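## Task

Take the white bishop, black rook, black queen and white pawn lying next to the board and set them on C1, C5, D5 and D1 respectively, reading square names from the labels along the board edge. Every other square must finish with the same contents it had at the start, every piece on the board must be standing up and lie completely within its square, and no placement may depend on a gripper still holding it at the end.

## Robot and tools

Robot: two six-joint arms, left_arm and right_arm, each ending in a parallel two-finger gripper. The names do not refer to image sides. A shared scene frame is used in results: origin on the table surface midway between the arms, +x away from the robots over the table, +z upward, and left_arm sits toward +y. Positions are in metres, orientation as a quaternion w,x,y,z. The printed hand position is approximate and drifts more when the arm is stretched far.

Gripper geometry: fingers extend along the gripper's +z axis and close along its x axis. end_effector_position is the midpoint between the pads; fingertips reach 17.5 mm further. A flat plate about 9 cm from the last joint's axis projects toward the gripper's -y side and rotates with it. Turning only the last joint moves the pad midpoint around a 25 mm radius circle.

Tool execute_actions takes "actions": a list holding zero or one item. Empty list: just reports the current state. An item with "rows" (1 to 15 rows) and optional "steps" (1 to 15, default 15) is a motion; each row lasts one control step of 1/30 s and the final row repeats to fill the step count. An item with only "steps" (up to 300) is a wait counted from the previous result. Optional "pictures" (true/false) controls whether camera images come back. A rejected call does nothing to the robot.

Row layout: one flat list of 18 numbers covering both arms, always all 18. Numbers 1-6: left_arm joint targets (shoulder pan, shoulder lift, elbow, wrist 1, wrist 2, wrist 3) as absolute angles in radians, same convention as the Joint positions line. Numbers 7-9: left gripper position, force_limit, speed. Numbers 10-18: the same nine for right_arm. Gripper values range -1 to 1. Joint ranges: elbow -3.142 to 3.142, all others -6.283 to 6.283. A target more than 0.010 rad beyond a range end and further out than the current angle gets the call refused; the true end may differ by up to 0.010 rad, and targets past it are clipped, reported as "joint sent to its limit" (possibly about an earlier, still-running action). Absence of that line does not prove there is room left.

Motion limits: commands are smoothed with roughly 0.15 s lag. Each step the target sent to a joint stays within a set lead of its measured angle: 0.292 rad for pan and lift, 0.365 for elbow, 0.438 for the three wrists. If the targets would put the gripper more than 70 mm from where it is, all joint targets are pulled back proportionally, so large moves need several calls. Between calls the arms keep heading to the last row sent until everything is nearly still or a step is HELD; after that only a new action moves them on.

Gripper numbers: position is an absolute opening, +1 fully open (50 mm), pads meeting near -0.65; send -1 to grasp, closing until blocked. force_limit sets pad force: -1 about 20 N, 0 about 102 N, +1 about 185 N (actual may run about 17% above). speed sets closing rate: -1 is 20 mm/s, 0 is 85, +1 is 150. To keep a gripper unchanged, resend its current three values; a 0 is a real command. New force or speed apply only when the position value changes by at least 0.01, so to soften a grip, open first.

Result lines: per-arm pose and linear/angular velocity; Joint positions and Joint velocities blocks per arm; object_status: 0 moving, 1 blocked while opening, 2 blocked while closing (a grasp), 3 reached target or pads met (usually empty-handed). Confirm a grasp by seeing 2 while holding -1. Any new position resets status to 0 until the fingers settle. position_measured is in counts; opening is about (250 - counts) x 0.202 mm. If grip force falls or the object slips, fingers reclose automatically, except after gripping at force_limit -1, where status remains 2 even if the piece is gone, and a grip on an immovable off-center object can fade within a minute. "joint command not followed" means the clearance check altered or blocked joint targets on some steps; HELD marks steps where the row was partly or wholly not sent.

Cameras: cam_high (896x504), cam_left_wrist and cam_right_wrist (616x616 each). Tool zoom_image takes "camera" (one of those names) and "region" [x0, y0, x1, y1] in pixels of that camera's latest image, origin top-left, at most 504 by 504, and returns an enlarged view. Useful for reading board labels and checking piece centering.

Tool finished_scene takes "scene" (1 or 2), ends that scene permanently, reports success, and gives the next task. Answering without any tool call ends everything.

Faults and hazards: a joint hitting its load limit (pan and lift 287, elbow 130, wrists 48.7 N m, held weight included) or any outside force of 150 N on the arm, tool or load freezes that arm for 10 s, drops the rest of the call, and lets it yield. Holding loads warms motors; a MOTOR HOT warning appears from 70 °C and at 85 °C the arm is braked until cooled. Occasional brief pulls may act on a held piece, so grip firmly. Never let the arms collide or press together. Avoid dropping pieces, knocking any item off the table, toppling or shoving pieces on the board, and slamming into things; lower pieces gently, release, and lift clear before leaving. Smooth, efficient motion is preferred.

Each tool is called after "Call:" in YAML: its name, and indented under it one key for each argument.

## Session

Call:
execute_actions:
  actions: []

Scene clock: 0.00 s of 5200.00 s.
left_arm: end_effector_position=(+0.6649, +0.5103, +0.3062) position_measured=3 object_status=3 end_effector_quat_wxyz=(-0.418, -0.438, +0.774, +0.186) end_effector_velocity=(-0.000, -0.000, -0.000) end_effector_angular_velocity=(+0.000, +0.001, -0.001) | right_arm: end_effector_position=(+0.3117, -0.5538, +0.1945) position_measured=3 object_status=3 end_effector_quat_wxyz=(-0.227, +0.347, +0.814, -0.407) end_effector_velocity=(+0.000, -0.000, +0.000) end_effector_angular_velocity=(-0.001, -0.001, -0.001)
Joint positions: left_arm=[ 2.593 -1.136  1.429 -0.962 -1.924 -2.772] | right_arm=[ 2.911 -1.715  2.446 -1.552 -2.257 -0.703]
Joint velocities: left_arm=[-0.     0.     0.     0.001  0.     0.001] | right_arm=[ 0.     0.    -0.001  0.    -0.     0.001]

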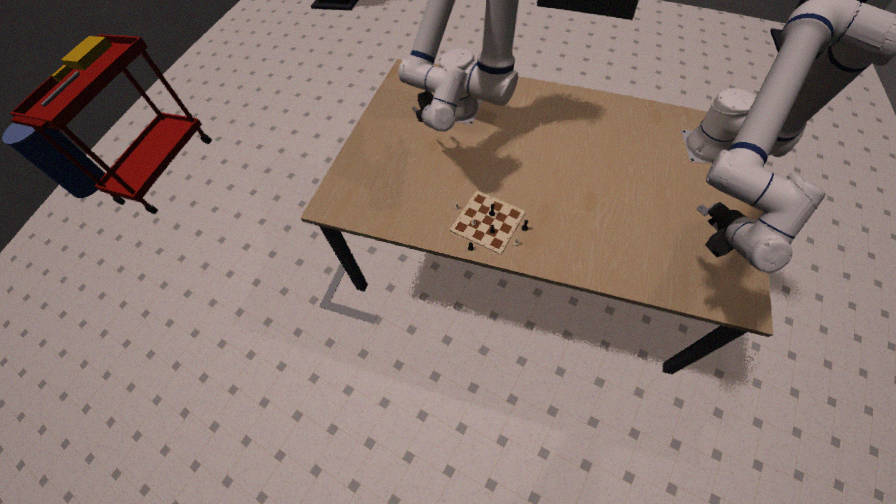

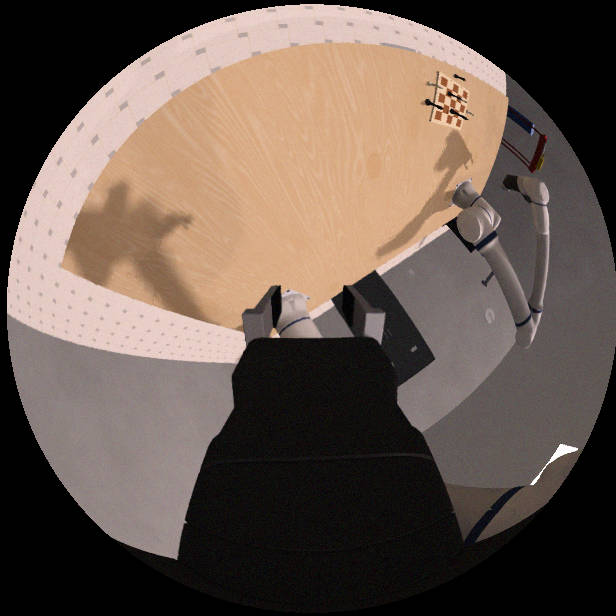

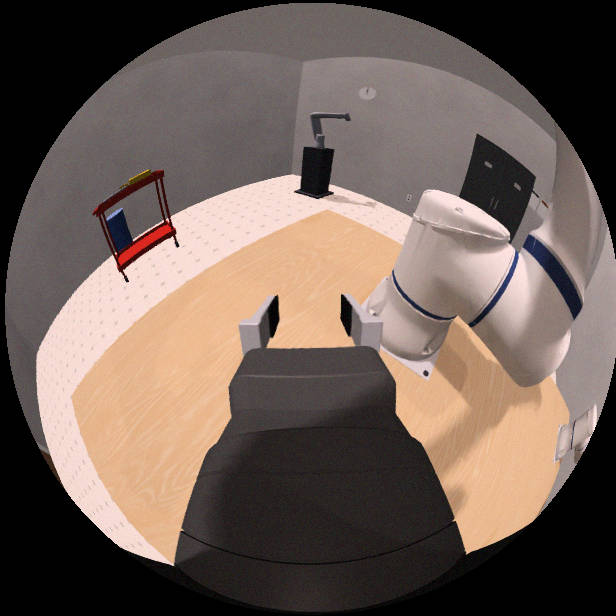

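Call:
execute_actions:
  actions:
    - {"rows":[[2.593,-1.136,1.429,-0.962,-1.924,-2.772,1,0,0,3.5,-1.35,1.85,-2.071,-1.571,-1.211,0.6,0,0]]}
  pictures: false

Call:
execute_actions:
  actions:
    - {"steps":60}

Call:
zoom_image:
  camera: "cam_right_wrist"
  region: [220,150,420,350]

Scene clock: 3.10 s of 5200.00 s.
left_arm: end_effector_position=(+0.6649, +0.5102, +0.3063) position_measured=3 object_status=3 end_effector_quat_wxyz=(-0.418, -0.438, +0.774, +0.186) end_effector_velocity=(-0.000, -0.002, +0.000) end_effector_angular_velocity=(+0.001, -0.000, -0.002) | right_arm: end_effector_position=(+0.4647, -0.4804, +0.1742) position_measured=63 object_status=3 end_effector_quat_wxyz=(-0.167, +0.287, +0.898, -0.288) end_effector_velocity=(+0.300, +0.202, -0.019) end_effector_angular_velocity=(+0.499, -0.349, +0.335)
Joint positions: left_arm=[ 2.593 -1.136  1.429 -0.962 -1.924 -2.772] | right_arm=[ 3.053 -1.577  2.267 -1.753 -2.043 -0.901]
Joint velocities: left_arm=[-0.002  0.    -0.001  0.     0.    -0.001] | right_arm=[ 0.293  0.242 -0.365 -0.336  0.437 -0.326]
Steps of this call (steps 1 to 78: nothing new was sent; steps 79 to 93: all 15 steps of this action). Readings (joint positions | what the end effector reports):
79: left_arm=[2.593 -1.136 1.429 -0.962 -1.924 -2.772] | right_arm=[2.911 -1.715 2.445 -1.552 -2.257 -0.704] | left_arm position_measured=3 object_status=3 | right_arm position_measured=6 object_status=0
80: left_arm=[2.593 -1.136 1.429 -0.962 -1.924 -2.772] | right_arm=[2.920 -1.705 2.435 -1.566 -2.242 -0.718] | left_arm position_measured=3 object_status=3 | right_arm position_measured=20 object_status=0
82: left_arm=[2.593 -1.136 1.429 -0.962 -1.924 -2.772] | right_arm=[2.943 -1.683 2.405 -1.600 -2.209 -0.752] | left_arm position_measured=3 object_status=3 | right_arm position_measured=48 object_status=0
86: left_arm=[2.593 -1.136 1.429 -0.962 -1.924 -2.772] | right_arm=[2.984 -1.642 2.354 -1.662 -2.147 -0.813] | left_arm position_measured=3 object_status=3 | right_arm position_measured=63 object_status=0
93: the state above

Scene clock: 5.10 s of 5200.00 s.
left_arm: end_effector_position=(+0.6649, +0.5102, +0.3063) position_measured=3 object_status=3 end_effector_quat_wxyz=(-0.418, -0.438, +0.774, +0.186) end_effector_velocity=(-0.001, -0.001, -0.001) end_effector_angular_velocity=(-0.000, +0.002, -0.002) | right_arm: end_effector_position=(+0.6986, -0.0627, +0.2260) position_measured=63 object_status=3 end_effector_quat_wxyz=(+0.000, -0.006, +1.000, -0.000) end_effector_velocity=(+0.000, +0.001, +0.001) end_effector_angular_velocity=(+0.001, -0.002, +0.001)
Joint positions: left_arm=[ 2.593 -1.136  1.429 -0.962 -1.924 -2.772] | right_arm=[ 3.5   -1.35   1.85  -2.071 -1.571 -1.211]
Joint velocities: left_arm=[-0.001  0.     0.002 -0.    -0.     0.001] | right_arm=[ 0.001 -0.001 -0.001 -0.001  0.    -0.   ]
Steps of this call (steps 1 to 60: the robot went on to your last target). Readings (joint positions | what the end effector reports):
1: left_arm=[2.593 -1.136 1.429 -0.962 -1.924 -2.772] | right_arm=[3.063 -1.569 2.255 -1.764 -2.028 -0.912] | left_arm position_measured=3 object_status=3 | right_arm position_measured=63 object_status=3
2: left_arm=[2.593 -1.136 1.429 -0.962 -1.924 -2.772] | right_arm=[3.073 -1.562 2.243 -1.775 -2.013 -0.923] | left_arm position_measured=3 object_status=3 | right_arm position_measured=63 object_status=3
4: left_arm=[2.593 -1.136 1.429 -0.962 -1.924 -2.772] | right_arm=[3.093 -1.547 2.218 -1.795 -1.984 -0.942] | left_arm position_measured=3 object_status=3 | right_arm position_measured=63 object_status=3
8: left_arm=[2.593 -1.136 1.429 -0.962 -1.924 -2.772] | right_arm=[3.133 -1.521 2.169 -1.832 -1.928 -0.978] | left_arm position_measured=3 object_status=3 | right_arm position_measured=63 object_status=3
60: the state above
All arms were judged still, so your last target was given up. Only a new action makes them travel on or press farther. Fingers that are still opening or closing keep moving.

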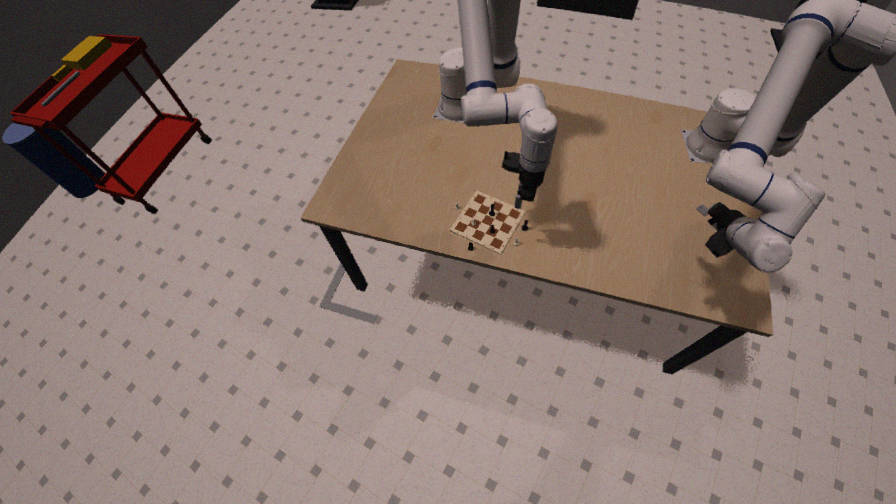

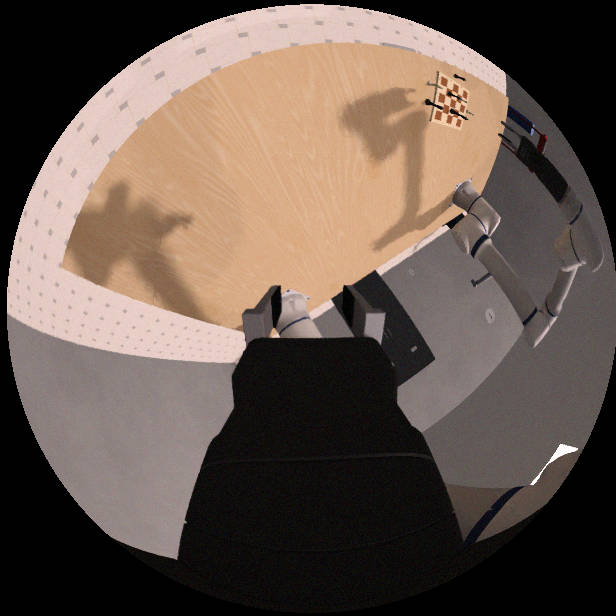

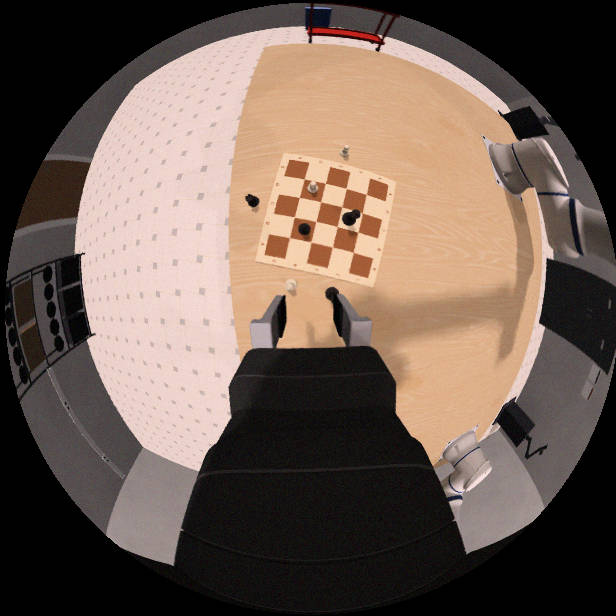

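Region (220, 150, 420, 350) of cam_right_wrist's 616x616 image, scaled by 2.520, with more detail than that image has.

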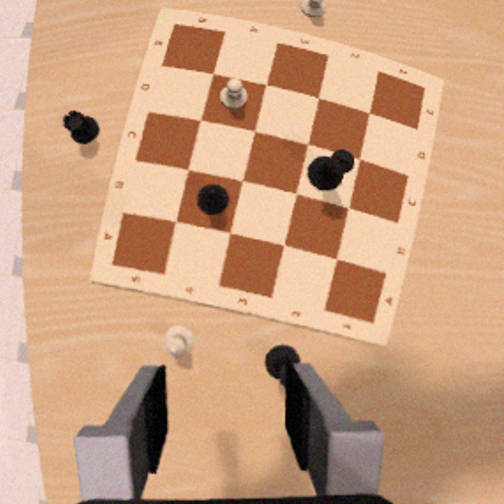

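Call:
execute_actions:
  actions:
    - {"rows":[[2.593,-1.136,1.429,-0.962,-1.924,-2.772,1,0,0,3.5207,-1.188,1.8479,-2.231,-1.571,-1.19,0.6,0,0]]}
  pictures: false

Call:
execute_actions:
  actions:
    - {"rows":[[2.593,-1.136,1.429,-0.962,-1.924,-2.772,1,0,0,3.5207,-1.0898,1.8929,-2.374,-1.571,-1.19,0.6,0,0]]}

Scene clock: 11.13 s of 5200.00 s.
left_arm: end_effector_position=(+0.6649, +0.5102, +0.3063) position_measured=3 object_status=3 end_effector_quat_wxyz=(-0.418, -0.438, +0.774, +0.186) end_effector_velocity=(+0.000, +0.000, -0.000) end_effector_angular_velocity=(+0.000, +0.000, +0.000) | right_arm: end_effector_position=(+0.7299, -0.0335, +0.1255) position_measured=63 object_status=3 end_effector_quat_wxyz=(+0.000, -0.006, +1.000, -0.000) end_effector_velocity=(+0.010, +0.011, -0.039) end_effector_angular_velocity=(+0.001, -0.001, +0.000)
Joint positions: left_arm=[ 2.593 -1.136  1.429 -0.962 -1.924 -2.772] | right_arm=[ 3.52  -1.196  1.848 -2.223 -1.571 -1.191]
Joint velocities: left_arm=[ 0.  0. -0.  0. -0. -0.] | right_arm=[ 0.008  0.059 -0.002 -0.059  0.     0.008]
Steps of this call (steps 1 to 90: nothing new was sent; then 2.53 s passed at rest; steps 91 to 105: all 15 steps of this action). Readings (joint positions | what the end effector reports):
91: left_arm=[2.593 -1.136 1.429 -0.962 -1.924 -2.772] | right_arm=[3.500 -1.350 1.850 -2.071 -1.571 -1.211] | left_arm position_measured=3 object_status=3 | right_arm position_measured=63 object_status=3
92: left_arm=[2.593 -1.136 1.429 -0.962 -1.924 -2.772] | right_arm=[3.501 -1.340 1.849 -2.082 -1.571 -1.210] | left_arm position_measured=3 object_status=3 | right_arm position_measured=63 object_status=3
94: left_arm=[2.593 -1.136 1.429 -0.962 -1.924 -2.772] | right_arm=[3.506 -1.301 1.850 -2.118 -1.571 -1.205] | left_arm position_measured=3 object_status=3 | right_arm position_measured=63 object_status=3
98: left_arm=[2.593 -1.136 1.429 -0.962 -1.924 -2.772] | right_arm=[3.515 -1.235 1.849 -2.184 -1.571 -1.196] | left_arm position_measured=3 object_status=3 | right_arm position_measured=63 object_status=3
105: the state above

Scene clock: 11.63 s of 5200.00 s.
left_arm: end_effector_position=(+0.6649, +0.5102, +0.3063) position_measured=3 object_status=3 end_effector_quat_wxyz=(-0.418, -0.438, +0.774, +0.186) end_effector_velocity=(+0.000, -0.001, -0.000) end_effector_angular_velocity=(-0.000, -0.000, -0.001) | right_arm: end_effector_position=(+0.7314, -0.0321, +0.0373) position_measured=63 object_status=3 end_effector_quat_wxyz=(+0.000, -0.006, +1.000, -0.000) end_effector_velocity=(-0.002, -0.001, -0.024) end_effector_angular_velocity=(-0.001, +0.001, -0.000)
Joint positions: left_arm=[ 2.593 -1.136  1.429 -0.962 -1.924 -2.772] | right_arm=[ 3.521 -1.094  1.891 -2.369 -1.571 -1.19 ]
Joint velocities: left_arm=[-0.001  0.001 -0.001 -0.    -0.     0.   ] | right_arm=[ 0.     0.027  0.013 -0.04  -0.     0.   ]
Steps of this call (steps 1 to 15: all 15 steps of this action). Readings (joint positions | what the end effector reports):
1: left_arm=[2.593 -1.136 1.429 -0.962 -1.924 -2.772] | right_arm=[3.520 -1.194 1.848 -2.225 -1.571 -1.191] | left_arm position_measured=3 object_status=3 | right_arm position_measured=63 object_status=3
2: left_arm=[2.593 -1.136 1.429 -0.962 -1.924 -2.772] | right_arm=[3.520 -1.183 1.851 -2.243 -1.571 -1.191] | left_arm position_measured=3 object_status=3 | right_arm position_measured=63 object_status=3
4: left_arm=[2.593 -1.136 1.429 -0.962 -1.924 -2.772] | right_arm=[3.520 -1.151 1.867 -2.285 -1.571 -1.190] | left_arm position_measured=3 object_status=3 | right_arm position_measured=63 object_status=3
8: left_arm=[2.593 -1.136 1.429 -0.962 -1.924 -2.772] | right_arm=[3.521 -1.112 1.883 -2.342 -1.571 -1.190] | left_arm position_measured=3 object_status=3 | right_arm position_measured=63 object_status=3
15: the state above

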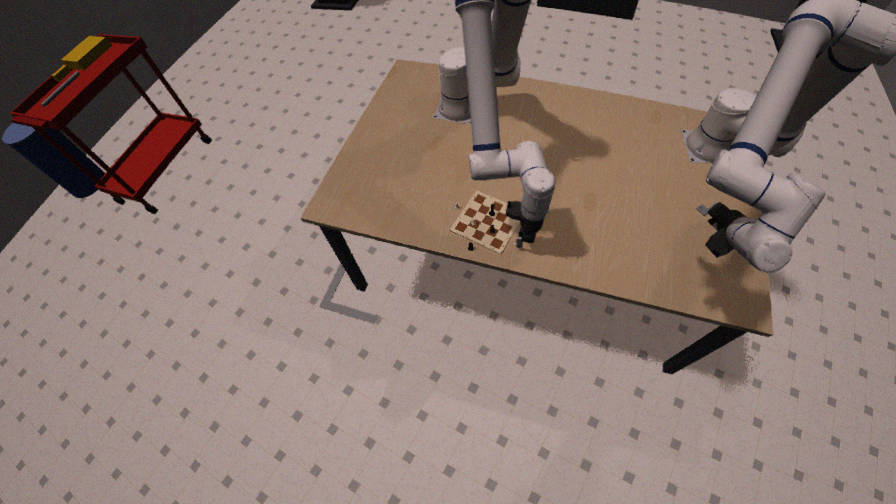

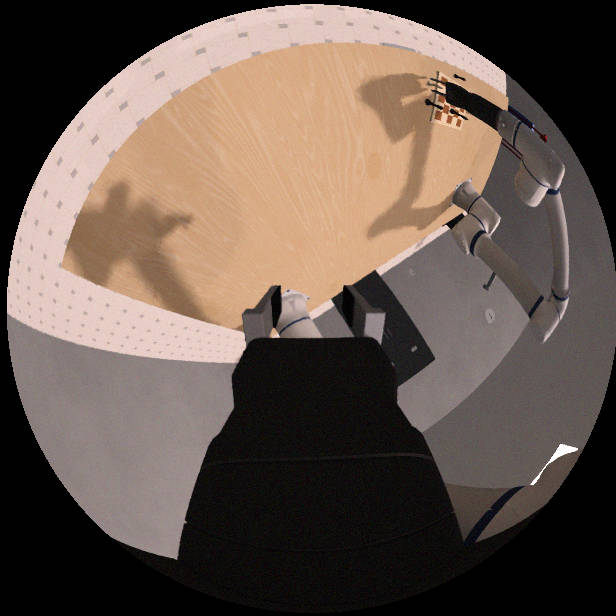

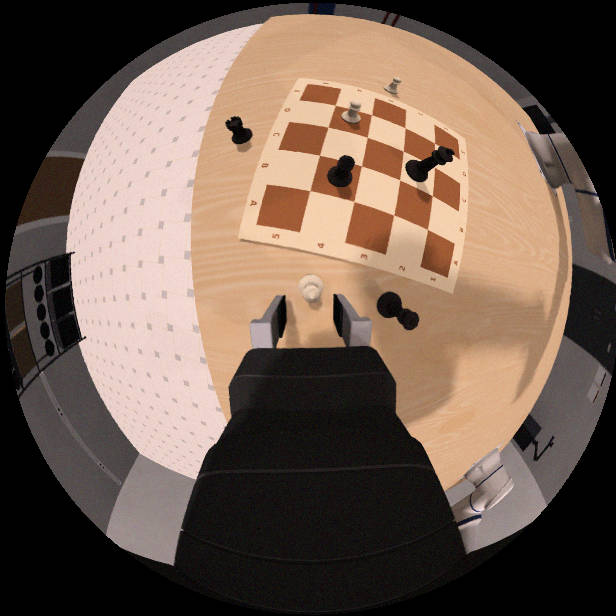

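Call:
execute_actions:
  actions:
    - {"rows":[[2.593,-1.136,1.429,-0.962,-1.924,-2.772,1,0,0,3.5067,-1.102,1.91,-2.379,-1.571,-1.204,0.6,0,0]]}
  pictures: false

Call:
execute_actions:
  actions:
    - {"rows":[[2.593,-1.136,1.429,-0.962,-1.924,-2.772,1,0,0,3.5067,-1.102,1.91,-2.379,-1.571,-1.204,-1,0.5,0]]}
  pictures: false

Call:
execute_actions:
  actions:
    - {"rows":[[2.593,-1.136,1.429,-0.962,-1.924,-2.772,1,0,0,3.5067,-1.212,1.86,-2.219,-1.571,-1.204,-1,0.5,0]]}
  pictures: false

Call:
execute_actions:
  actions:
    - {"rows":[[2.593,-1.136,1.429,-0.962,-1.924,-2.772,1,0,0,3.4313,-1.4716,2.2029,-2.302,-1.571,-1.28,-1,0.5,0]]}
  pictures: false

Call:
execute_actions:
  actions:
    - {"steps":12}
  pictures: false

Call:
execute_actions:
  actions:
    - {"rows":[[2.593,-1.136,1.429,-0.962,-1.924,-2.772,1,0,0,3.4313,-1.3408,2.2604,-2.4906,-1.571,-1.28,-1,0.5,0]]}

Call:
zoom_image:
  camera: "cam_right_wrist"
  region: [220,220,400,360]

Scene clock: 19.43 s of 5200.00 s.
left_arm: end_effector_position=(+0.6649, +0.5102, +0.3063) position_measured=3 object_status=3 end_effector_quat_wxyz=(-0.418, -0.438, +0.774, +0.186) end_effector_velocity=(-0.001, +0.000, -0.000) end_effector_angular_velocity=(+0.001, +0.001, -0.001) | right_arm: end_effector_position=(+0.7297, -0.0444, +0.0355) position_measured=63 object_status=3 end_effector_quat_wxyz=(+0.000, -0.006, +1.000, -0.000) end_effector_velocity=(-0.000, -0.003, +0.000) end_effector_angular_velocity=(-0.002, -0.000, -0.000)
Joint positions: left_arm=[ 2.593 -1.136  1.429 -0.962 -1.924 -2.772] | right_arm=[ 3.507 -1.102  1.91  -2.379 -1.571 -1.204]
Joint velocities: left_arm=[-0.    -0.001  0.001  0.     0.001  0.   ] | right_arm=[-0.003 -0.002  0.004 -0.001 -0.002 -0.003]
Steps of this call (steps 1 to 15: the robot went on to your last target; steps 16 to 90: nothing new was sent; then 4.30 s passed at rest; steps 91 to 105: all 15 steps of this action). Readings (joint positions | what the end effector reports):
91: left_arm=[2.593 -1.136 1.429 -0.962 -1.924 -2.772] | right_arm=[3.521 -1.090 1.893 -2.374 -1.571 -1.190] | left_arm position_measured=3 object_status=3 | right_arm position_measured=63 object_status=3
92: left_arm=[2.593 -1.136 1.429 -0.962 -1.924 -2.772] | right_arm=[3.519 -1.091 1.896 -2.375 -1.571 -1.192] | left_arm position_measured=3 object_status=3 | right_arm position_measured=63 object_status=3
94: left_arm=[2.593 -1.136 1.429 -0.962 -1.924 -2.772] | right_arm=[3.514 -1.096 1.902 -2.377 -1.571 -1.197] | left_arm position_measured=3 object_status=3 | right_arm position_measured=63 object_status=3
98: left_arm=[2.593 -1.136 1.429 -0.962 -1.924 -2.772] | right_arm=[3.509 -1.100 1.907 -2.378 -1.571 -1.202] | left_arm position_measured=3 object_status=3 | right_arm position_measured=63 object_status=3
105: the state above

Scene clock: 19.93 s of 5200.00 s.
left_arm: end_effector_position=(+0.6649, +0.5102, +0.3063) position_measured=3 object_status=3 end_effector_quat_wxyz=(-0.418, -0.438, +0.774, +0.186) end_effector_velocity=(-0.000, -0.000, +0.000) end_effector_angular_velocity=(+0.002, -0.000, +0.000) | right_arm: end_effector_position=(+0.7297, -0.0448, +0.0356) position_measured=209 object_status=0 end_effector_quat_wxyz=(+0.000, -0.006, +1.000, -0.000) end_effector_velocity=(+0.000, +0.000, +0.000) end_effector_angular_velocity=(+0.000, -0.000, -0.000)
Joint positions: left_arm=[ 2.593 -1.136  1.429 -0.962 -1.924 -2.772] | right_arm=[ 3.507 -1.102  1.91  -2.379 -1.571 -1.204]
Joint velocities: left_arm=[-0.001 -0.    -0.     0.001  0.    -0.002] | right_arm=[-0. -0. -0. -0.  0.  0.]
Steps of this call (steps 1 to 15: all 15 steps of this action). Readings (joint positions | what the end effector reports):
1: left_arm=[2.593 -1.136 1.429 -0.962 -1.924 -2.772] | right_arm=[3.507 -1.102 1.910 -2.379 -1.571 -1.204] | left_arm position_measured=3 object_status=3 | right_arm position_measured=66 object_status=0
2: left_arm=[2.593 -1.136 1.429 -0.962 -1.924 -2.772] | right_arm=[3.507 -1.102 1.910 -2.379 -1.571 -1.204] | left_arm position_measured=3 object_status=3 | right_arm position_measured=80 object_status=0
4: left_arm=[2.593 -1.136 1.429 -0.962 -1.924 -2.772] | right_arm=[3.507 -1.102 1.910 -2.379 -1.571 -1.204] | left_arm position_measured=3 object_status=3 | right_arm position_measured=108 object_status=0
8: left_arm=[2.593 -1.136 1.429 -0.962 -1.924 -2.772] | right_arm=[3.507 -1.102 1.910 -2.379 -1.571 -1.204] | left_arm position_measured=3 object_status=3 | right_arm position_measured=164 object_status=0
15: the state above

Scene clock: 20.43 s of 5200.00 s.
left_arm: end_effector_position=(+0.6649, +0.5102, +0.3063) position_measured=3 object_status=3 end_effector_quat_wxyz=(-0.418, -0.438, +0.774, +0.186) end_effector_velocity=(+0.000, +0.001, +0.001) end_effector_angular_velocity=(+0.000, -0.001, +0.002) | right_arm: end_effector_position=(+0.7288, -0.0452, +0.1272) position_measured=209 object_status=2 end_effector_quat_wxyz=(+0.000, -0.006, +1.000, -0.000) end_effector_velocity=(-0.002, -0.001, +0.028) end_effector_angular_velocity=(+0.000, -0.001, -0.001)
Joint positions: left_arm=[ 2.593 -1.136  1.429 -0.962 -1.924 -2.772] | right_arm=[ 3.507 -1.208  1.862 -2.225 -1.571 -1.204]
Joint velocities: left_arm=[ 0.001 -0.001 -0.     0.    -0.    -0.001] | right_arm=[ 0.    -0.032 -0.015  0.046  0.     0.001]
Steps of this call (steps 1 to 15: all 15 steps of this action). Readings (joint positions | what the end effector reports):
1: left_arm=[2.593 -1.136 1.429 -0.962 -1.924 -2.772] | right_arm=[3.507 -1.102 1.910 -2.379 -1.571 -1.204] | left_arm position_measured=3 object_status=3 | right_arm position_measured=209 object_status=0
2: left_arm=[2.593 -1.136 1.429 -0.962 -1.924 -2.772] | right_arm=[3.507 -1.112 1.907 -2.363 -1.571 -1.204] | left_arm position_measured=3 object_status=3 | right_arm position_measured=209 object_status=0
4: left_arm=[2.593 -1.136 1.429 -0.962 -1.924 -2.772] | right_arm=[3.507 -1.144 1.890 -2.320 -1.571 -1.204] | left_arm position_measured=3 object_status=3 | right_arm position_measured=209 object_status=2
8: left_arm=[2.593 -1.136 1.429 -0.962 -1.924 -2.772] | right_arm=[3.507 -1.187 1.871 -2.255 -1.571 -1.204] | left_arm position_measured=3 object_status=3 | right_arm position_measured=209 object_status=2
15: the state above

Scene clock: 20.93 s of 5200.00 s.
left_arm: end_effector_position=(+0.6649, +0.5102, +0.3063) position_measured=3 object_status=3 end_effector_quat_wxyz=(-0.418, -0.438, +0.774, +0.186) end_effector_velocity=(+0.000, +0.000, -0.001) end_effector_angular_velocity=(-0.000, +0.001, +0.000) | right_arm: end_effector_position=(+0.6028, -0.1404, +0.1322) position_measured=209 object_status=2 end_effector_quat_wxyz=(+0.000, -0.006, +1.000, -0.000) end_effector_velocity=(-0.139, -0.091, -0.010) end_effector_angular_velocity=(+0.002, -0.004, -0.001)
Joint positions: left_arm=[ 2.593 -1.136  1.429 -0.962 -1.924 -2.772] | right_arm=[ 3.44  -1.44   2.162 -2.292 -1.571 -1.271]
Joint velocities: left_arm=[ 0.     0.001  0.001 -0.001 -0.     0.001] | right_arm=[-0.07  -0.243  0.313 -0.074  0.    -0.07 ]
Steps of this call (steps 1 to 15: all 15 steps of this action). Readings (joint positions | what the end effector reports):
1: left_arm=[2.593 -1.136 1.429 -0.962 -1.924 -2.772] | right_arm=[3.507 -1.209 1.862 -2.224 -1.571 -1.204] | left_arm position_measured=3 object_status=3 | right_arm position_measured=209 object_status=2
2: left_arm=[2.593 -1.136 1.429 -0.962 -1.924 -2.772] | right_arm=[3.504 -1.219 1.874 -2.226 -1.571 -1.207] | left_arm position_measured=3 object_status=3 | right_arm position_measured=209 object_status=2
4: left_arm=[2.593 -1.136 1.429 -0.962 -1.924 -2.772] | right_arm=[3.493 -1.258 1.926 -2.238 -1.571 -1.218] | left_arm position_measured=3 object_status=3 | right_arm position_measured=209 object_status=2
8: left_arm=[2.593 -1.136 1.429 -0.962 -1.924 -2.772] | right_arm=[3.472 -1.331 2.020 -2.260 -1.571 -1.239] | left_arm position_measured=3 object_status=3 | right_arm position_measured=209 object_status=2
15: the state above

Scene clock: 21.33 s of 5200.00 s.
left_arm: end_effector_position=(+0.6649, +0.5102, +0.3063) position_measured=3 object_status=3 end_effector_quat_wxyz=(-0.418, -0.438, +0.774, +0.186) end_effector_velocity=(+0.001, -0.001, -0.001) end_effector_angular_velocity=(+0.000, +0.000, -0.002) | right_arm: end_effector_position=(+0.5850, -0.1517, +0.1304) position_measured=209 object_status=2 end_effector_quat_wxyz=(-0.000, -0.006, +1.000, -0.000) end_effector_velocity=(-0.007, -0.005, -0.001) end_effector_angular_velocity=(-0.002, +0.001, +0.000)
Joint positions: left_arm=[ 2.593 -1.136  1.429 -0.962 -1.924 -2.772] | right_arm=[ 3.432 -1.47   2.201 -2.302 -1.571 -1.28 ]
Joint velocities: left_arm=[-0.001  0.003 -0.002 -0.001  0.     0.   ] | right_arm=[-0.003 -0.01   0.015 -0.003 -0.001 -0.003]
Steps of this call (steps 1 to 12: the robot went on to your last target). Readings (joint positions | what the end effector reports):
1: left_arm=[2.593 -1.136 1.429 -0.962 -1.924 -2.772] | right_arm=[3.438 -1.447 2.171 -2.295 -1.571 -1.273] | left_arm position_measured=3 object_status=3 | right_arm position_measured=209 object_status=2
2: left_arm=[2.593 -1.136 1.429 -0.962 -1.924 -2.772] | right_arm=[3.437 -1.453 2.178 -2.296 -1.571 -1.275] | left_arm position_measured=3 object_status=3 | right_arm position_measured=209 object_status=2
4: left_arm=[2.593 -1.136 1.429 -0.962 -1.924 -2.772] | right_arm=[3.435 -1.460 2.188 -2.299 -1.571 -1.277] | left_arm position_measured=3 object_status=3 | right_arm position_measured=209 object_status=2
8: left_arm=[2.593 -1.136 1.429 -0.962 -1.924 -2.772] | right_arm=[3.432 -1.468 2.198 -2.301 -1.571 -1.279] | left_arm position_measured=3 object_status=3 | right_arm position_measured=209 object_status=2
12: the state above

Scene clock: 21.83 s of 5200.00 s.
left_arm: end_effector_position=(+0.6649, +0.5102, +0.3063) position_measured=3 object_status=3 end_effector_quat_wxyz=(-0.418, -0.438, +0.774, +0.186) end_effector_velocity=(+0.001, +0.000, -0.000) end_effector_angular_velocity=(-0.000, -0.001, +0.001) | right_arm: end_effector_position=(+0.5849, -0.1520, +0.0474) position_measured=209 object_status=2 end_effector_quat_wxyz=(+0.000, -0.006, +1.000, -0.000) end_effector_velocity=(-0.002, -0.001, -0.023) end_effector_angular_velocity=(+0.000, +0.000, -0.000)
Joint positions: left_arm=[ 2.593 -1.136  1.429 -0.962 -1.924 -2.772] | right_arm=[ 3.431 -1.346  2.258 -2.484 -1.571 -1.28 ]
Joint velocities: left_arm=[ 0.001  0.001 -0.001 -0.    -0.    -0.   ] | right_arm=[-0.     0.036  0.016 -0.052  0.    -0.   ]
Steps of this call (steps 1 to 15: all 15 steps of this action). Readings (joint positions | what the end effector reports):
1: left_arm=[2.593 -1.136 1.429 -0.962 -1.924 -2.772] | right_arm=[3.432 -1.470 2.202 -2.302 -1.571 -1.280] | left_arm position_measured=3 object_status=3 | right_arm position_measured=209 object_status=2
2: left_arm=[2.593 -1.136 1.429 -0.962 -1.924 -2.772] | right_arm=[3.432 -1.461 2.206 -2.318 -1.571 -1.280] | left_arm position_measured=3 object_status=3 | right_arm position_measured=209 object_status=2
4: left_arm=[2.593 -1.136 1.429 -0.962 -1.924 -2.772] | right_arm=[3.431 -1.420 2.225 -2.375 -1.571 -1.280] | left_arm position_measured=3 object_status=3 | right_arm position_measured=209 object_status=2
8: left_arm=[2.593 -1.136 1.429 -0.962 -1.924 -2.772] | right_arm=[3.431 -1.369 2.248 -2.449 -1.571 -1.280] | left_arm position_measured=3 object_status=3 | right_arm position_measured=209 object_status=2
15: the state above

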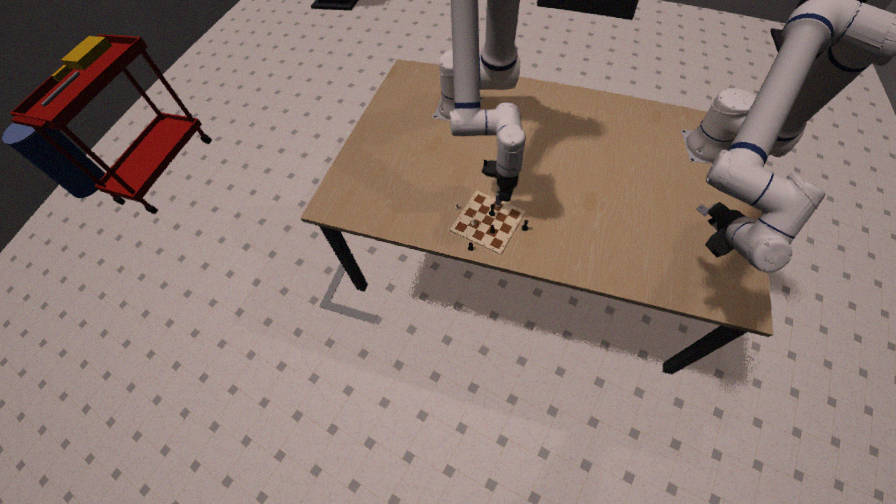

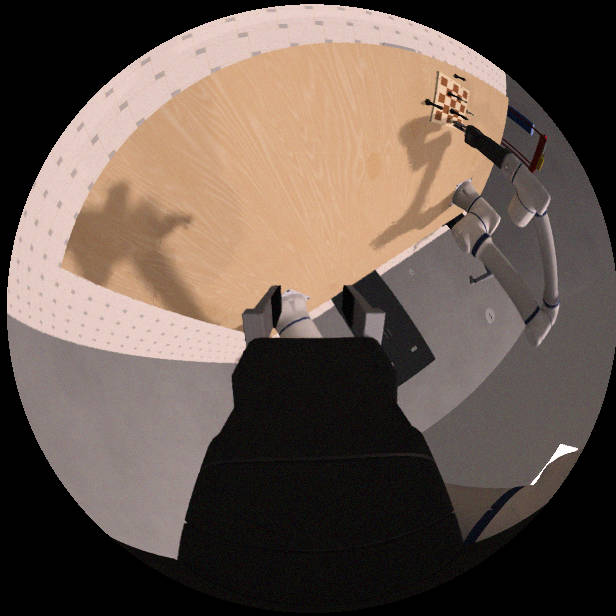

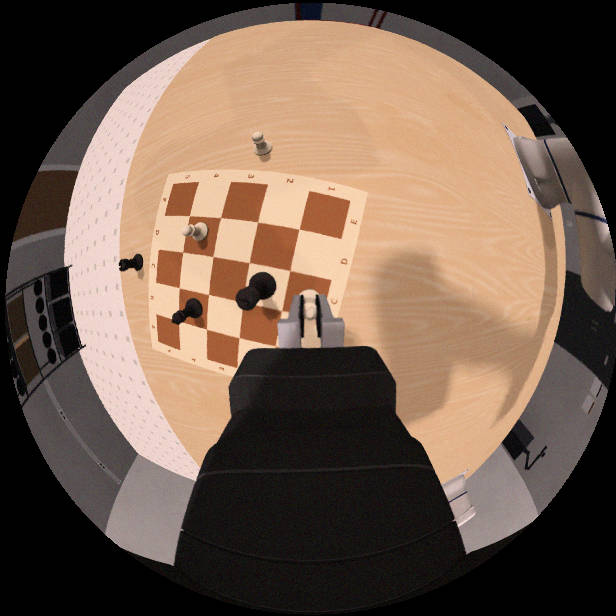

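Region (220, 220, 400, 360) of cam_right_wrist's 616x616 image, scaled by 2.800, with more detail than that image has.

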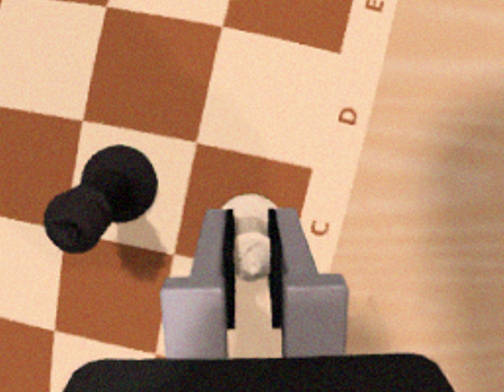

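Call:
execute_actions:
  actions:
    - {"rows":[[2.593,-1.136,1.429,-0.962,-1.924,-2.772,1,0,0,3.4233,-1.3377,2.2616,-2.495,-1.571,-1.288,-1,0.5,0]]}
  pictures: false

Call:
execute_actions:
  actions:
    - {"rows":[[2.593,-1.136,1.429,-0.962,-1.924,-2.772,1,0,0,3.4233,-1.3377,2.2616,-2.495,-1.571,-1.288,-0.05,0.5,-0.5]],"steps":10}
  pictures: false

Call:
execute_actions:
  actions:
    - {"rows":[[2.593,-1.136,1.429,-0.962,-1.924,-2.772,1,0,0,3.4233,-1.4716,2.2029,-2.302,-1.571,-1.288,-0.05,0.5,-0.5]]}

Call:
execute_actions:
  actions:
    - {"rows":[[2.593,-1.136,1.429,-0.962,-1.924,-2.772,1,0,0,3.1876,-1.4854,2.2424,-2.328,-1.571,-1.523,0.6,0.5,0]]}
  pictures: false

Call:
execute_actions:
  actions:
    - {"rows":[[2.593,-1.136,1.429,-0.962,-1.924,-2.772,1,0,0,3.1876,-1.3363,2.3016,-2.536,-1.571,-1.523,0.6,0.5,0]]}
  pictures: false

Call:
execute_actions:
  actions:
    - {"steps":10}

Scene clock: 33.27 s of 5200.00 s.
left_arm: end_effector_position=(+0.6649, +0.5102, +0.3063) position_measured=3 object_status=3 end_effector_quat_wxyz=(-0.418, -0.438, +0.774, +0.186) end_effector_velocity=(+0.001, -0.000, -0.001) end_effector_angular_velocity=(+0.000, +0.000, +0.001) | right_arm: end_effector_position=(+0.5873, -0.1562, +0.0425) position_measured=209 object_status=2 end_effector_quat_wxyz=(+0.000, -0.006, +1.000, -0.000) end_effector_velocity=(+0.001, -0.001, +0.000) end_effector_angular_velocity=(+0.001, -0.001, +0.000)
Joint positions: left_arm=[ 2.593 -1.136  1.429 -0.962 -1.924 -2.772] | right_arm=[ 3.424 -1.338  2.262 -2.495 -1.571 -1.288]
Joint velocities: left_arm=[ 0.     0.001 -0.001 -0.    -0.001 -0.001] | right_arm=[-0.002  0.    -0.    -0.001  0.    -0.002]
Steps of this call (steps 1 to 15: the robot went on to your last target; steps 16 to 90: nothing new was sent; then 7.93 s passed at rest; steps 91 to 105: all 15 steps of this action). Readings (joint positions | what the end effector reports):
91: left_arm=[2.593 -1.136 1.429 -0.962 -1.924 -2.772] | right_arm=[3.431 -1.341 2.260 -2.491 -1.571 -1.280] | left_arm position_measured=3 object_status=3 | right_arm position_measured=209 object_status=2
92: left_arm=[2.593 -1.136 1.429 -0.962 -1.924 -2.772] | right_arm=[3.430 -1.340 2.261 -2.491 -1.571 -1.281] | left_arm position_measured=3 object_status=3 | right_arm position_measured=209 object_status=2
94: left_arm=[2.593 -1.136 1.429 -0.962 -1.924 -2.772] | right_arm=[3.427 -1.339 2.261 -2.493 -1.571 -1.284] | left_arm position_measured=3 object_status=3 | right_arm position_measured=209 object_status=2
98: left_arm=[2.593 -1.136 1.429 -0.962 -1.924 -2.772] | right_arm=[3.425 -1.338 2.261 -2.494 -1.571 -1.287] | left_arm position_measured=3 object_status=3 | right_arm position_measured=209 object_status=2
105: the state above

Scene clock: 33.60 s of 5200.00 s.
left_arm: end_effector_position=(+0.6649, +0.5102, +0.3063) position_measured=3 object_status=3 end_effector_quat_wxyz=(-0.418, -0.438, +0.774, +0.186) end_effector_velocity=(+0.001, +0.000, -0.002) end_effector_angular_velocity=(+0.001, +0.003, +0.002) | right_arm: end_effector_position=(+0.5873, -0.1563, +0.0425) position_measured=160 object_status=0 end_effector_quat_wxyz=(+0.000, -0.006, +1.000, -0.000) end_effector_velocity=(+0.000, -0.000, -0.001) end_effector_angular_velocity=(-0.001, +0.001, +0.000)
Joint positions: left_arm=[ 2.593 -1.136  1.429 -0.962 -1.924 -2.772] | right_arm=[ 3.423 -1.338  2.262 -2.495 -1.571 -1.288]
Joint velocities: left_arm=[ 0.001  0.003 -0.    -0.    -0.001 -0.001] | right_arm=[-0.     0.002 -0.001 -0.    -0.001 -0.   ]
Steps of this call (steps 1 to 10: all 10 steps of this action). Readings (joint positions | what the end effector reports):
1: left_arm=[2.593 -1.136 1.429 -0.962 -1.924 -2.772] | right_arm=[3.423 -1.338 2.262 -2.495 -1.571 -1.288] | left_arm position_measured=3 object_status=3 | right_arm position_measured=207 object_status=0
2: left_arm=[2.593 -1.136 1.429 -0.962 -1.924 -2.772] | right_arm=[3.423 -1.338 2.262 -2.495 -1.571 -1.288] | left_arm position_measured=3 object_status=3 | right_arm position_measured=198 object_status=0
4: left_arm=[2.593 -1.136 1.429 -0.962 -1.924 -2.772] | right_arm=[3.423 -1.338 2.262 -2.495 -1.571 -1.288] | left_arm position_measured=3 object_status=3 | right_arm position_measured=181 object_status=0
8: left_arm=[2.593 -1.136 1.429 -0.962 -1.924 -2.772] | right_arm=[3.423 -1.338 2.262 -2.495 -1.571 -1.288] | left_arm position_measured=3 object_status=3 | right_arm position_measured=160 object_status=0
10: the state above

Scene clock: 34.10 s of 5200.00 s.
left_arm: end_effector_position=(+0.6649, +0.5102, +0.3063) position_measured=3 object_status=3 end_effector_quat_wxyz=(-0.418, -0.438, +0.774, +0.186) end_effector_velocity=(+0.001, +0.001, +0.001) end_effector_angular_velocity=(+0.000, -0.003, +0.002) | right_arm: end_effector_position=(+0.5872, -0.1564, +0.1270) position_measured=160 object_status=3 end_effector_quat_wxyz=(-0.000, -0.006, +1.000, -0.000) end_effector_velocity=(-0.002, -0.000, +0.026) end_effector_angular_velocity=(+0.000, -0.002, -0.000)
Joint positions: left_arm=[ 2.593 -1.136  1.429 -0.962 -1.924 -2.772] | right_arm=[ 3.423 -1.467  2.205 -2.309 -1.571 -1.288]
Joint velocities: left_arm=[ 0.001 -0.    -0.002 -0.001  0.    -0.001] | right_arm=[ 0.    -0.039 -0.017  0.054 -0.     0.001]
Steps of this call (steps 1 to 15: all 15 steps of this action). Readings (joint positions | what the end effector reports):
1: left_arm=[2.593 -1.136 1.429 -0.962 -1.924 -2.772] | right_arm=[3.423 -1.338 2.262 -2.495 -1.571 -1.288] | left_arm position_measured=3 object_status=3 | right_arm position_measured=160 object_status=0
2: left_arm=[2.593 -1.136 1.429 -0.962 -1.924 -2.772] | right_arm=[3.423 -1.348 2.258 -2.479 -1.571 -1.288] | left_arm position_measured=3 object_status=3 | right_arm position_measured=160 object_status=0
4: left_arm=[2.593 -1.136 1.429 -0.962 -1.924 -2.772] | right_arm=[3.423 -1.389 2.239 -2.422 -1.571 -1.288] | left_arm position_measured=3 object_status=3 | right_arm position_measured=160 object_status=3
8: left_arm=[2.593 -1.136 1.429 -0.962 -1.924 -2.772] | right_arm=[3.423 -1.442 2.216 -2.345 -1.571 -1.288] | left_arm position_measured=3 object_status=3 | right_arm position_measured=160 object_status=3
15: the state above

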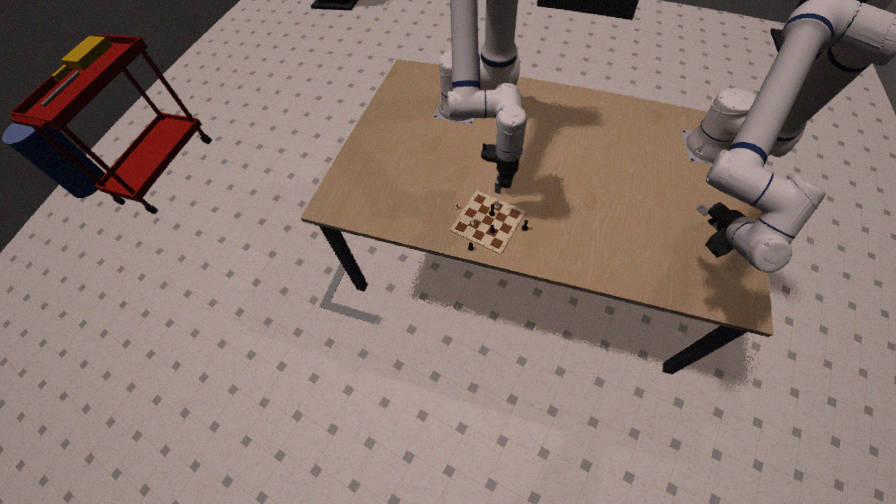

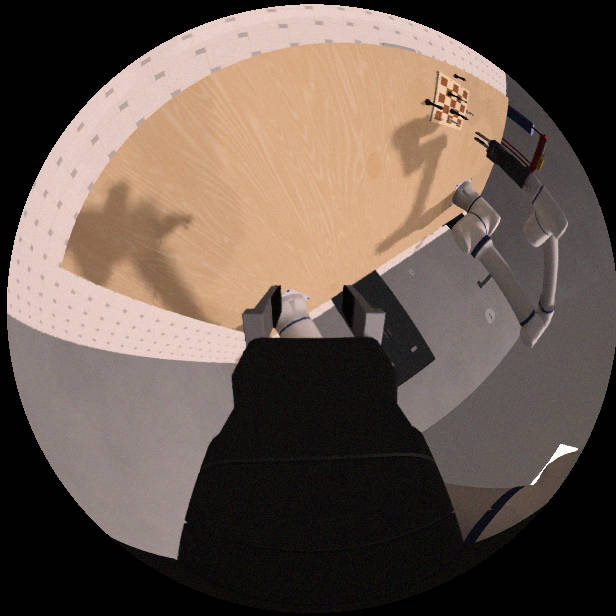

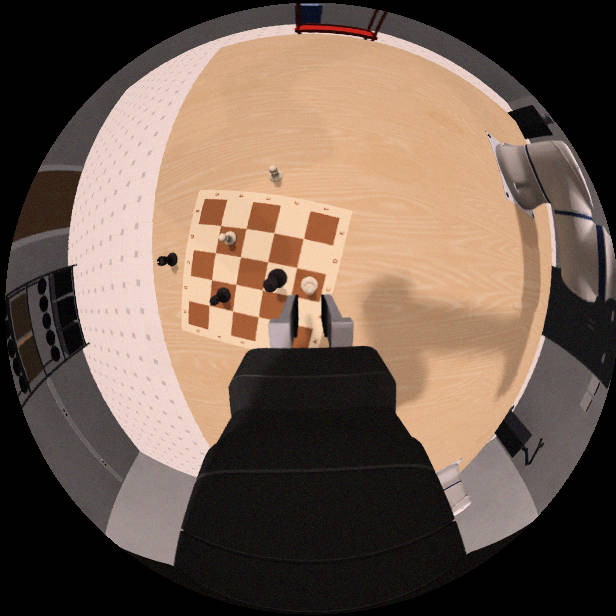

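Scene clock: 34.60 s of 5200.00 s.
left_arm: end_effector_position=(+0.6649, +0.5102, +0.3063) position_measured=3 object_status=3 end_effector_quat_wxyz=(-0.418, -0.438, +0.774, +0.186) end_effector_velocity=(+0.000, -0.001, -0.002) end_effector_angular_velocity=(+0.001, +0.002, -0.001) | right_arm: end_effector_position=(+0.6325, -0.2803, +0.1209) position_measured=63 object_status=3 end_effector_quat_wxyz=(+0.000, -0.006, +1.000, -0.000) end_effector_velocity=(+0.018, -0.074, -0.005) end_effector_angular_velocity=(+0.001, +0.001, +0.000)
Joint positions: left_arm=[ 2.593 -1.136  1.429 -0.962 -1.924 -2.772] | right_arm=[ 3.204 -1.484  2.24  -2.326 -1.571 -1.506]
Joint velocities: left_arm=[-0.001  0.003  0.    -0.001 -0.     0.   ] | right_arm=[-0.128 -0.008  0.02  -0.011  0.001 -0.128]
Steps of this call (steps 1 to 15: all 15 steps of this action). Readings (joint positions | what the end effector reports):
1: left_arm=[2.593 -1.136 1.429 -0.962 -1.924 -2.772] | right_arm=[3.423 -1.468 2.205 -2.307 -1.571 -1.288] | left_arm position_measured=3 object_status=3 | right_arm position_measured=157 object_status=0
2: left_arm=[2.593 -1.136 1.429 -0.962 -1.924 -2.772] | right_arm=[3.413 -1.469 2.206 -2.307 -1.571 -1.299] | left_arm position_measured=3 object_status=3 | right_arm position_measured=143 object_status=0
4: left_arm=[2.593 -1.136 1.429 -0.962 -1.924 -2.772] | right_arm=[3.369 -1.472 2.213 -2.311 -1.571 -1.342] | left_arm position_measured=3 object_status=3 | right_arm position_measured=115 object_status=0
8: left_arm=[2.593 -1.136 1.429 -0.962 -1.924 -2.772] | right_arm=[3.287 -1.478 2.226 -2.319 -1.571 -1.424] | left_arm position_measured=3 object_status=3 | right_arm position_measured=63 object_status=0
15: the state above

Scene clock: 35.10 s of 5200.00 s.
left_arm: end_effector_position=(+0.6649, +0.5102, +0.3063) position_measured=3 object_status=3 end_effector_quat_wxyz=(-0.418, -0.438, +0.774, +0.186) end_effector_velocity=(+0.000, +0.000, -0.001) end_effector_angular_velocity=(-0.000, +0.002, +0.000) | right_arm: end_effector_position=(+0.6354, -0.2896, +0.0319) position_measured=63 object_status=3 end_effector_quat_wxyz=(+0.000, -0.006, +1.000, -0.000) end_effector_velocity=(-0.003, -0.002, -0.027) end_effector_angular_velocity=(-0.001, +0.001, -0.001)
Joint positions: left_arm=[ 2.593 -1.136  1.429 -0.962 -1.924 -2.772] | right_arm=[ 3.188 -1.342  2.299 -2.528 -1.571 -1.523]
Joint velocities: left_arm=[ 0.001  0.001  0.     0.    -0.     0.001] | right_arm=[-0.004  0.044  0.019 -0.062 -0.001 -0.003]
Steps of this call (steps 1 to 15: all 15 steps of this action). Readings (joint positions | what the end effector reports):
1: left_arm=[2.593 -1.136 1.429 -0.962 -1.924 -2.772] | right_arm=[3.201 -1.484 2.240 -2.327 -1.571 -1.510] | left_arm position_measured=3 object_status=3 | right_arm position_measured=63 object_status=3
2: left_arm=[2.593 -1.136 1.429 -0.962 -1.924 -2.772] | right_arm=[3.198 -1.475 2.244 -2.343 -1.571 -1.513] | left_arm position_measured=3 object_status=3 | right_arm position_measured=63 object_status=3
4: left_arm=[2.593 -1.136 1.429 -0.962 -1.924 -2.772] | right_arm=[3.195 -1.432 2.263 -2.401 -1.571 -1.516] | left_arm position_measured=3 object_status=3 | right_arm position_measured=63 object_status=3
8: left_arm=[2.593 -1.136 1.429 -0.962 -1.924 -2.772] | right_arm=[3.190 -1.371 2.287 -2.486 -1.571 -1.520] | left_arm position_measured=3 object_status=3 | right_arm position_measured=63 object_status=3
15: the state above

Scene clock: 35.43 s of 5200.00 s.
left_arm: end_effector_position=(+0.6649, +0.5102, +0.3063) position_measured=3 object_status=3 end_effector_quat_wxyz=(-0.418, -0.438, +0.774, +0.186) end_effector_velocity=(+0.001, +0.000, +0.000) end_effector_angular_velocity=(-0.001, -0.001, +0.001) | right_arm: end_effector_position=(+0.6351, -0.2899, +0.0286) position_measured=63 object_status=3 end_effector_quat_wxyz=(-0.000, -0.006, +1.000, -0.000) end_effector_velocity=(-0.000, -0.000, -0.003) end_effector_angular_velocity=(+0.000, +0.001, +0.000)
Joint positions: left_arm=[ 2.593 -1.136  1.429 -0.962 -1.924 -2.772] | right_arm=[ 3.188 -1.337  2.301 -2.535 -1.571 -1.523]
Joint velocities: left_arm=[ 0.001  0.    -0.001 -0.     0.     0.   ] | right_arm=[-0.     0.005  0.001 -0.005  0.    -0.001]
Steps of this call (steps 1 to 10: the robot went on to your last target). Readings (joint positions | what the end effector reports):
1: left_arm=[2.593 -1.136 1.429 -0.962 -1.924 -2.772] | right_arm=[3.188 -1.341 2.300 -2.530 -1.571 -1.523] | left_arm position_measured=3 object_status=3 | right_arm position_measured=63 object_status=3
2: left_arm=[2.593 -1.136 1.429 -0.962 -1.924 -2.772] | right_arm=[3.188 -1.340 2.300 -2.531 -1.571 -1.523] | left_arm position_measured=3 object_status=3 | right_arm position_measured=63 object_status=3
4: left_arm=[2.593 -1.136 1.429 -0.962 -1.924 -2.772] | right_arm=[3.188 -1.338 2.301 -2.533 -1.571 -1.523] | left_arm position_measured=3 object_status=3 | right_arm position_measured=63 object_status=3
8: left_arm=[2.593 -1.136 1.429 -0.962 -1.924 -2.772] | right_arm=[3.188 -1.337 2.301 -2.535 -1.571 -1.523] | left_arm position_measured=3 object_status=3 | right_arm position_measured=63 object_status=3
10: the state above

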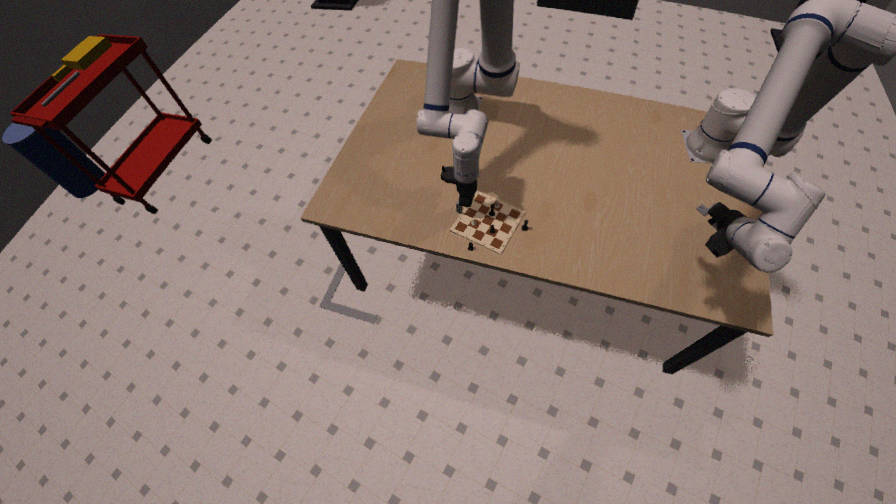

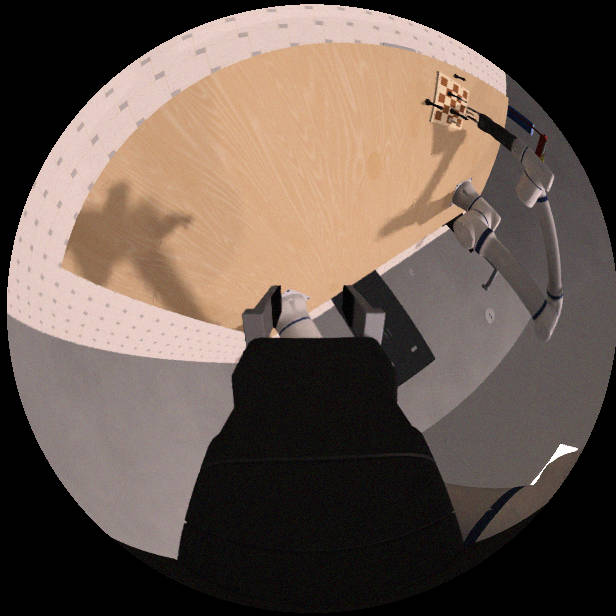

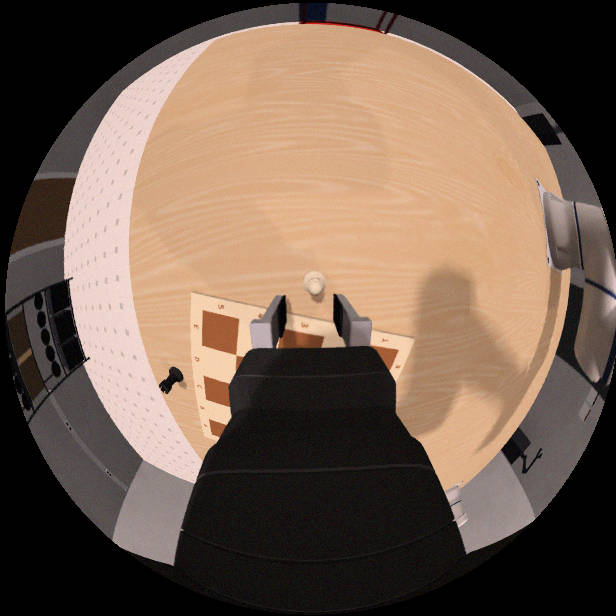

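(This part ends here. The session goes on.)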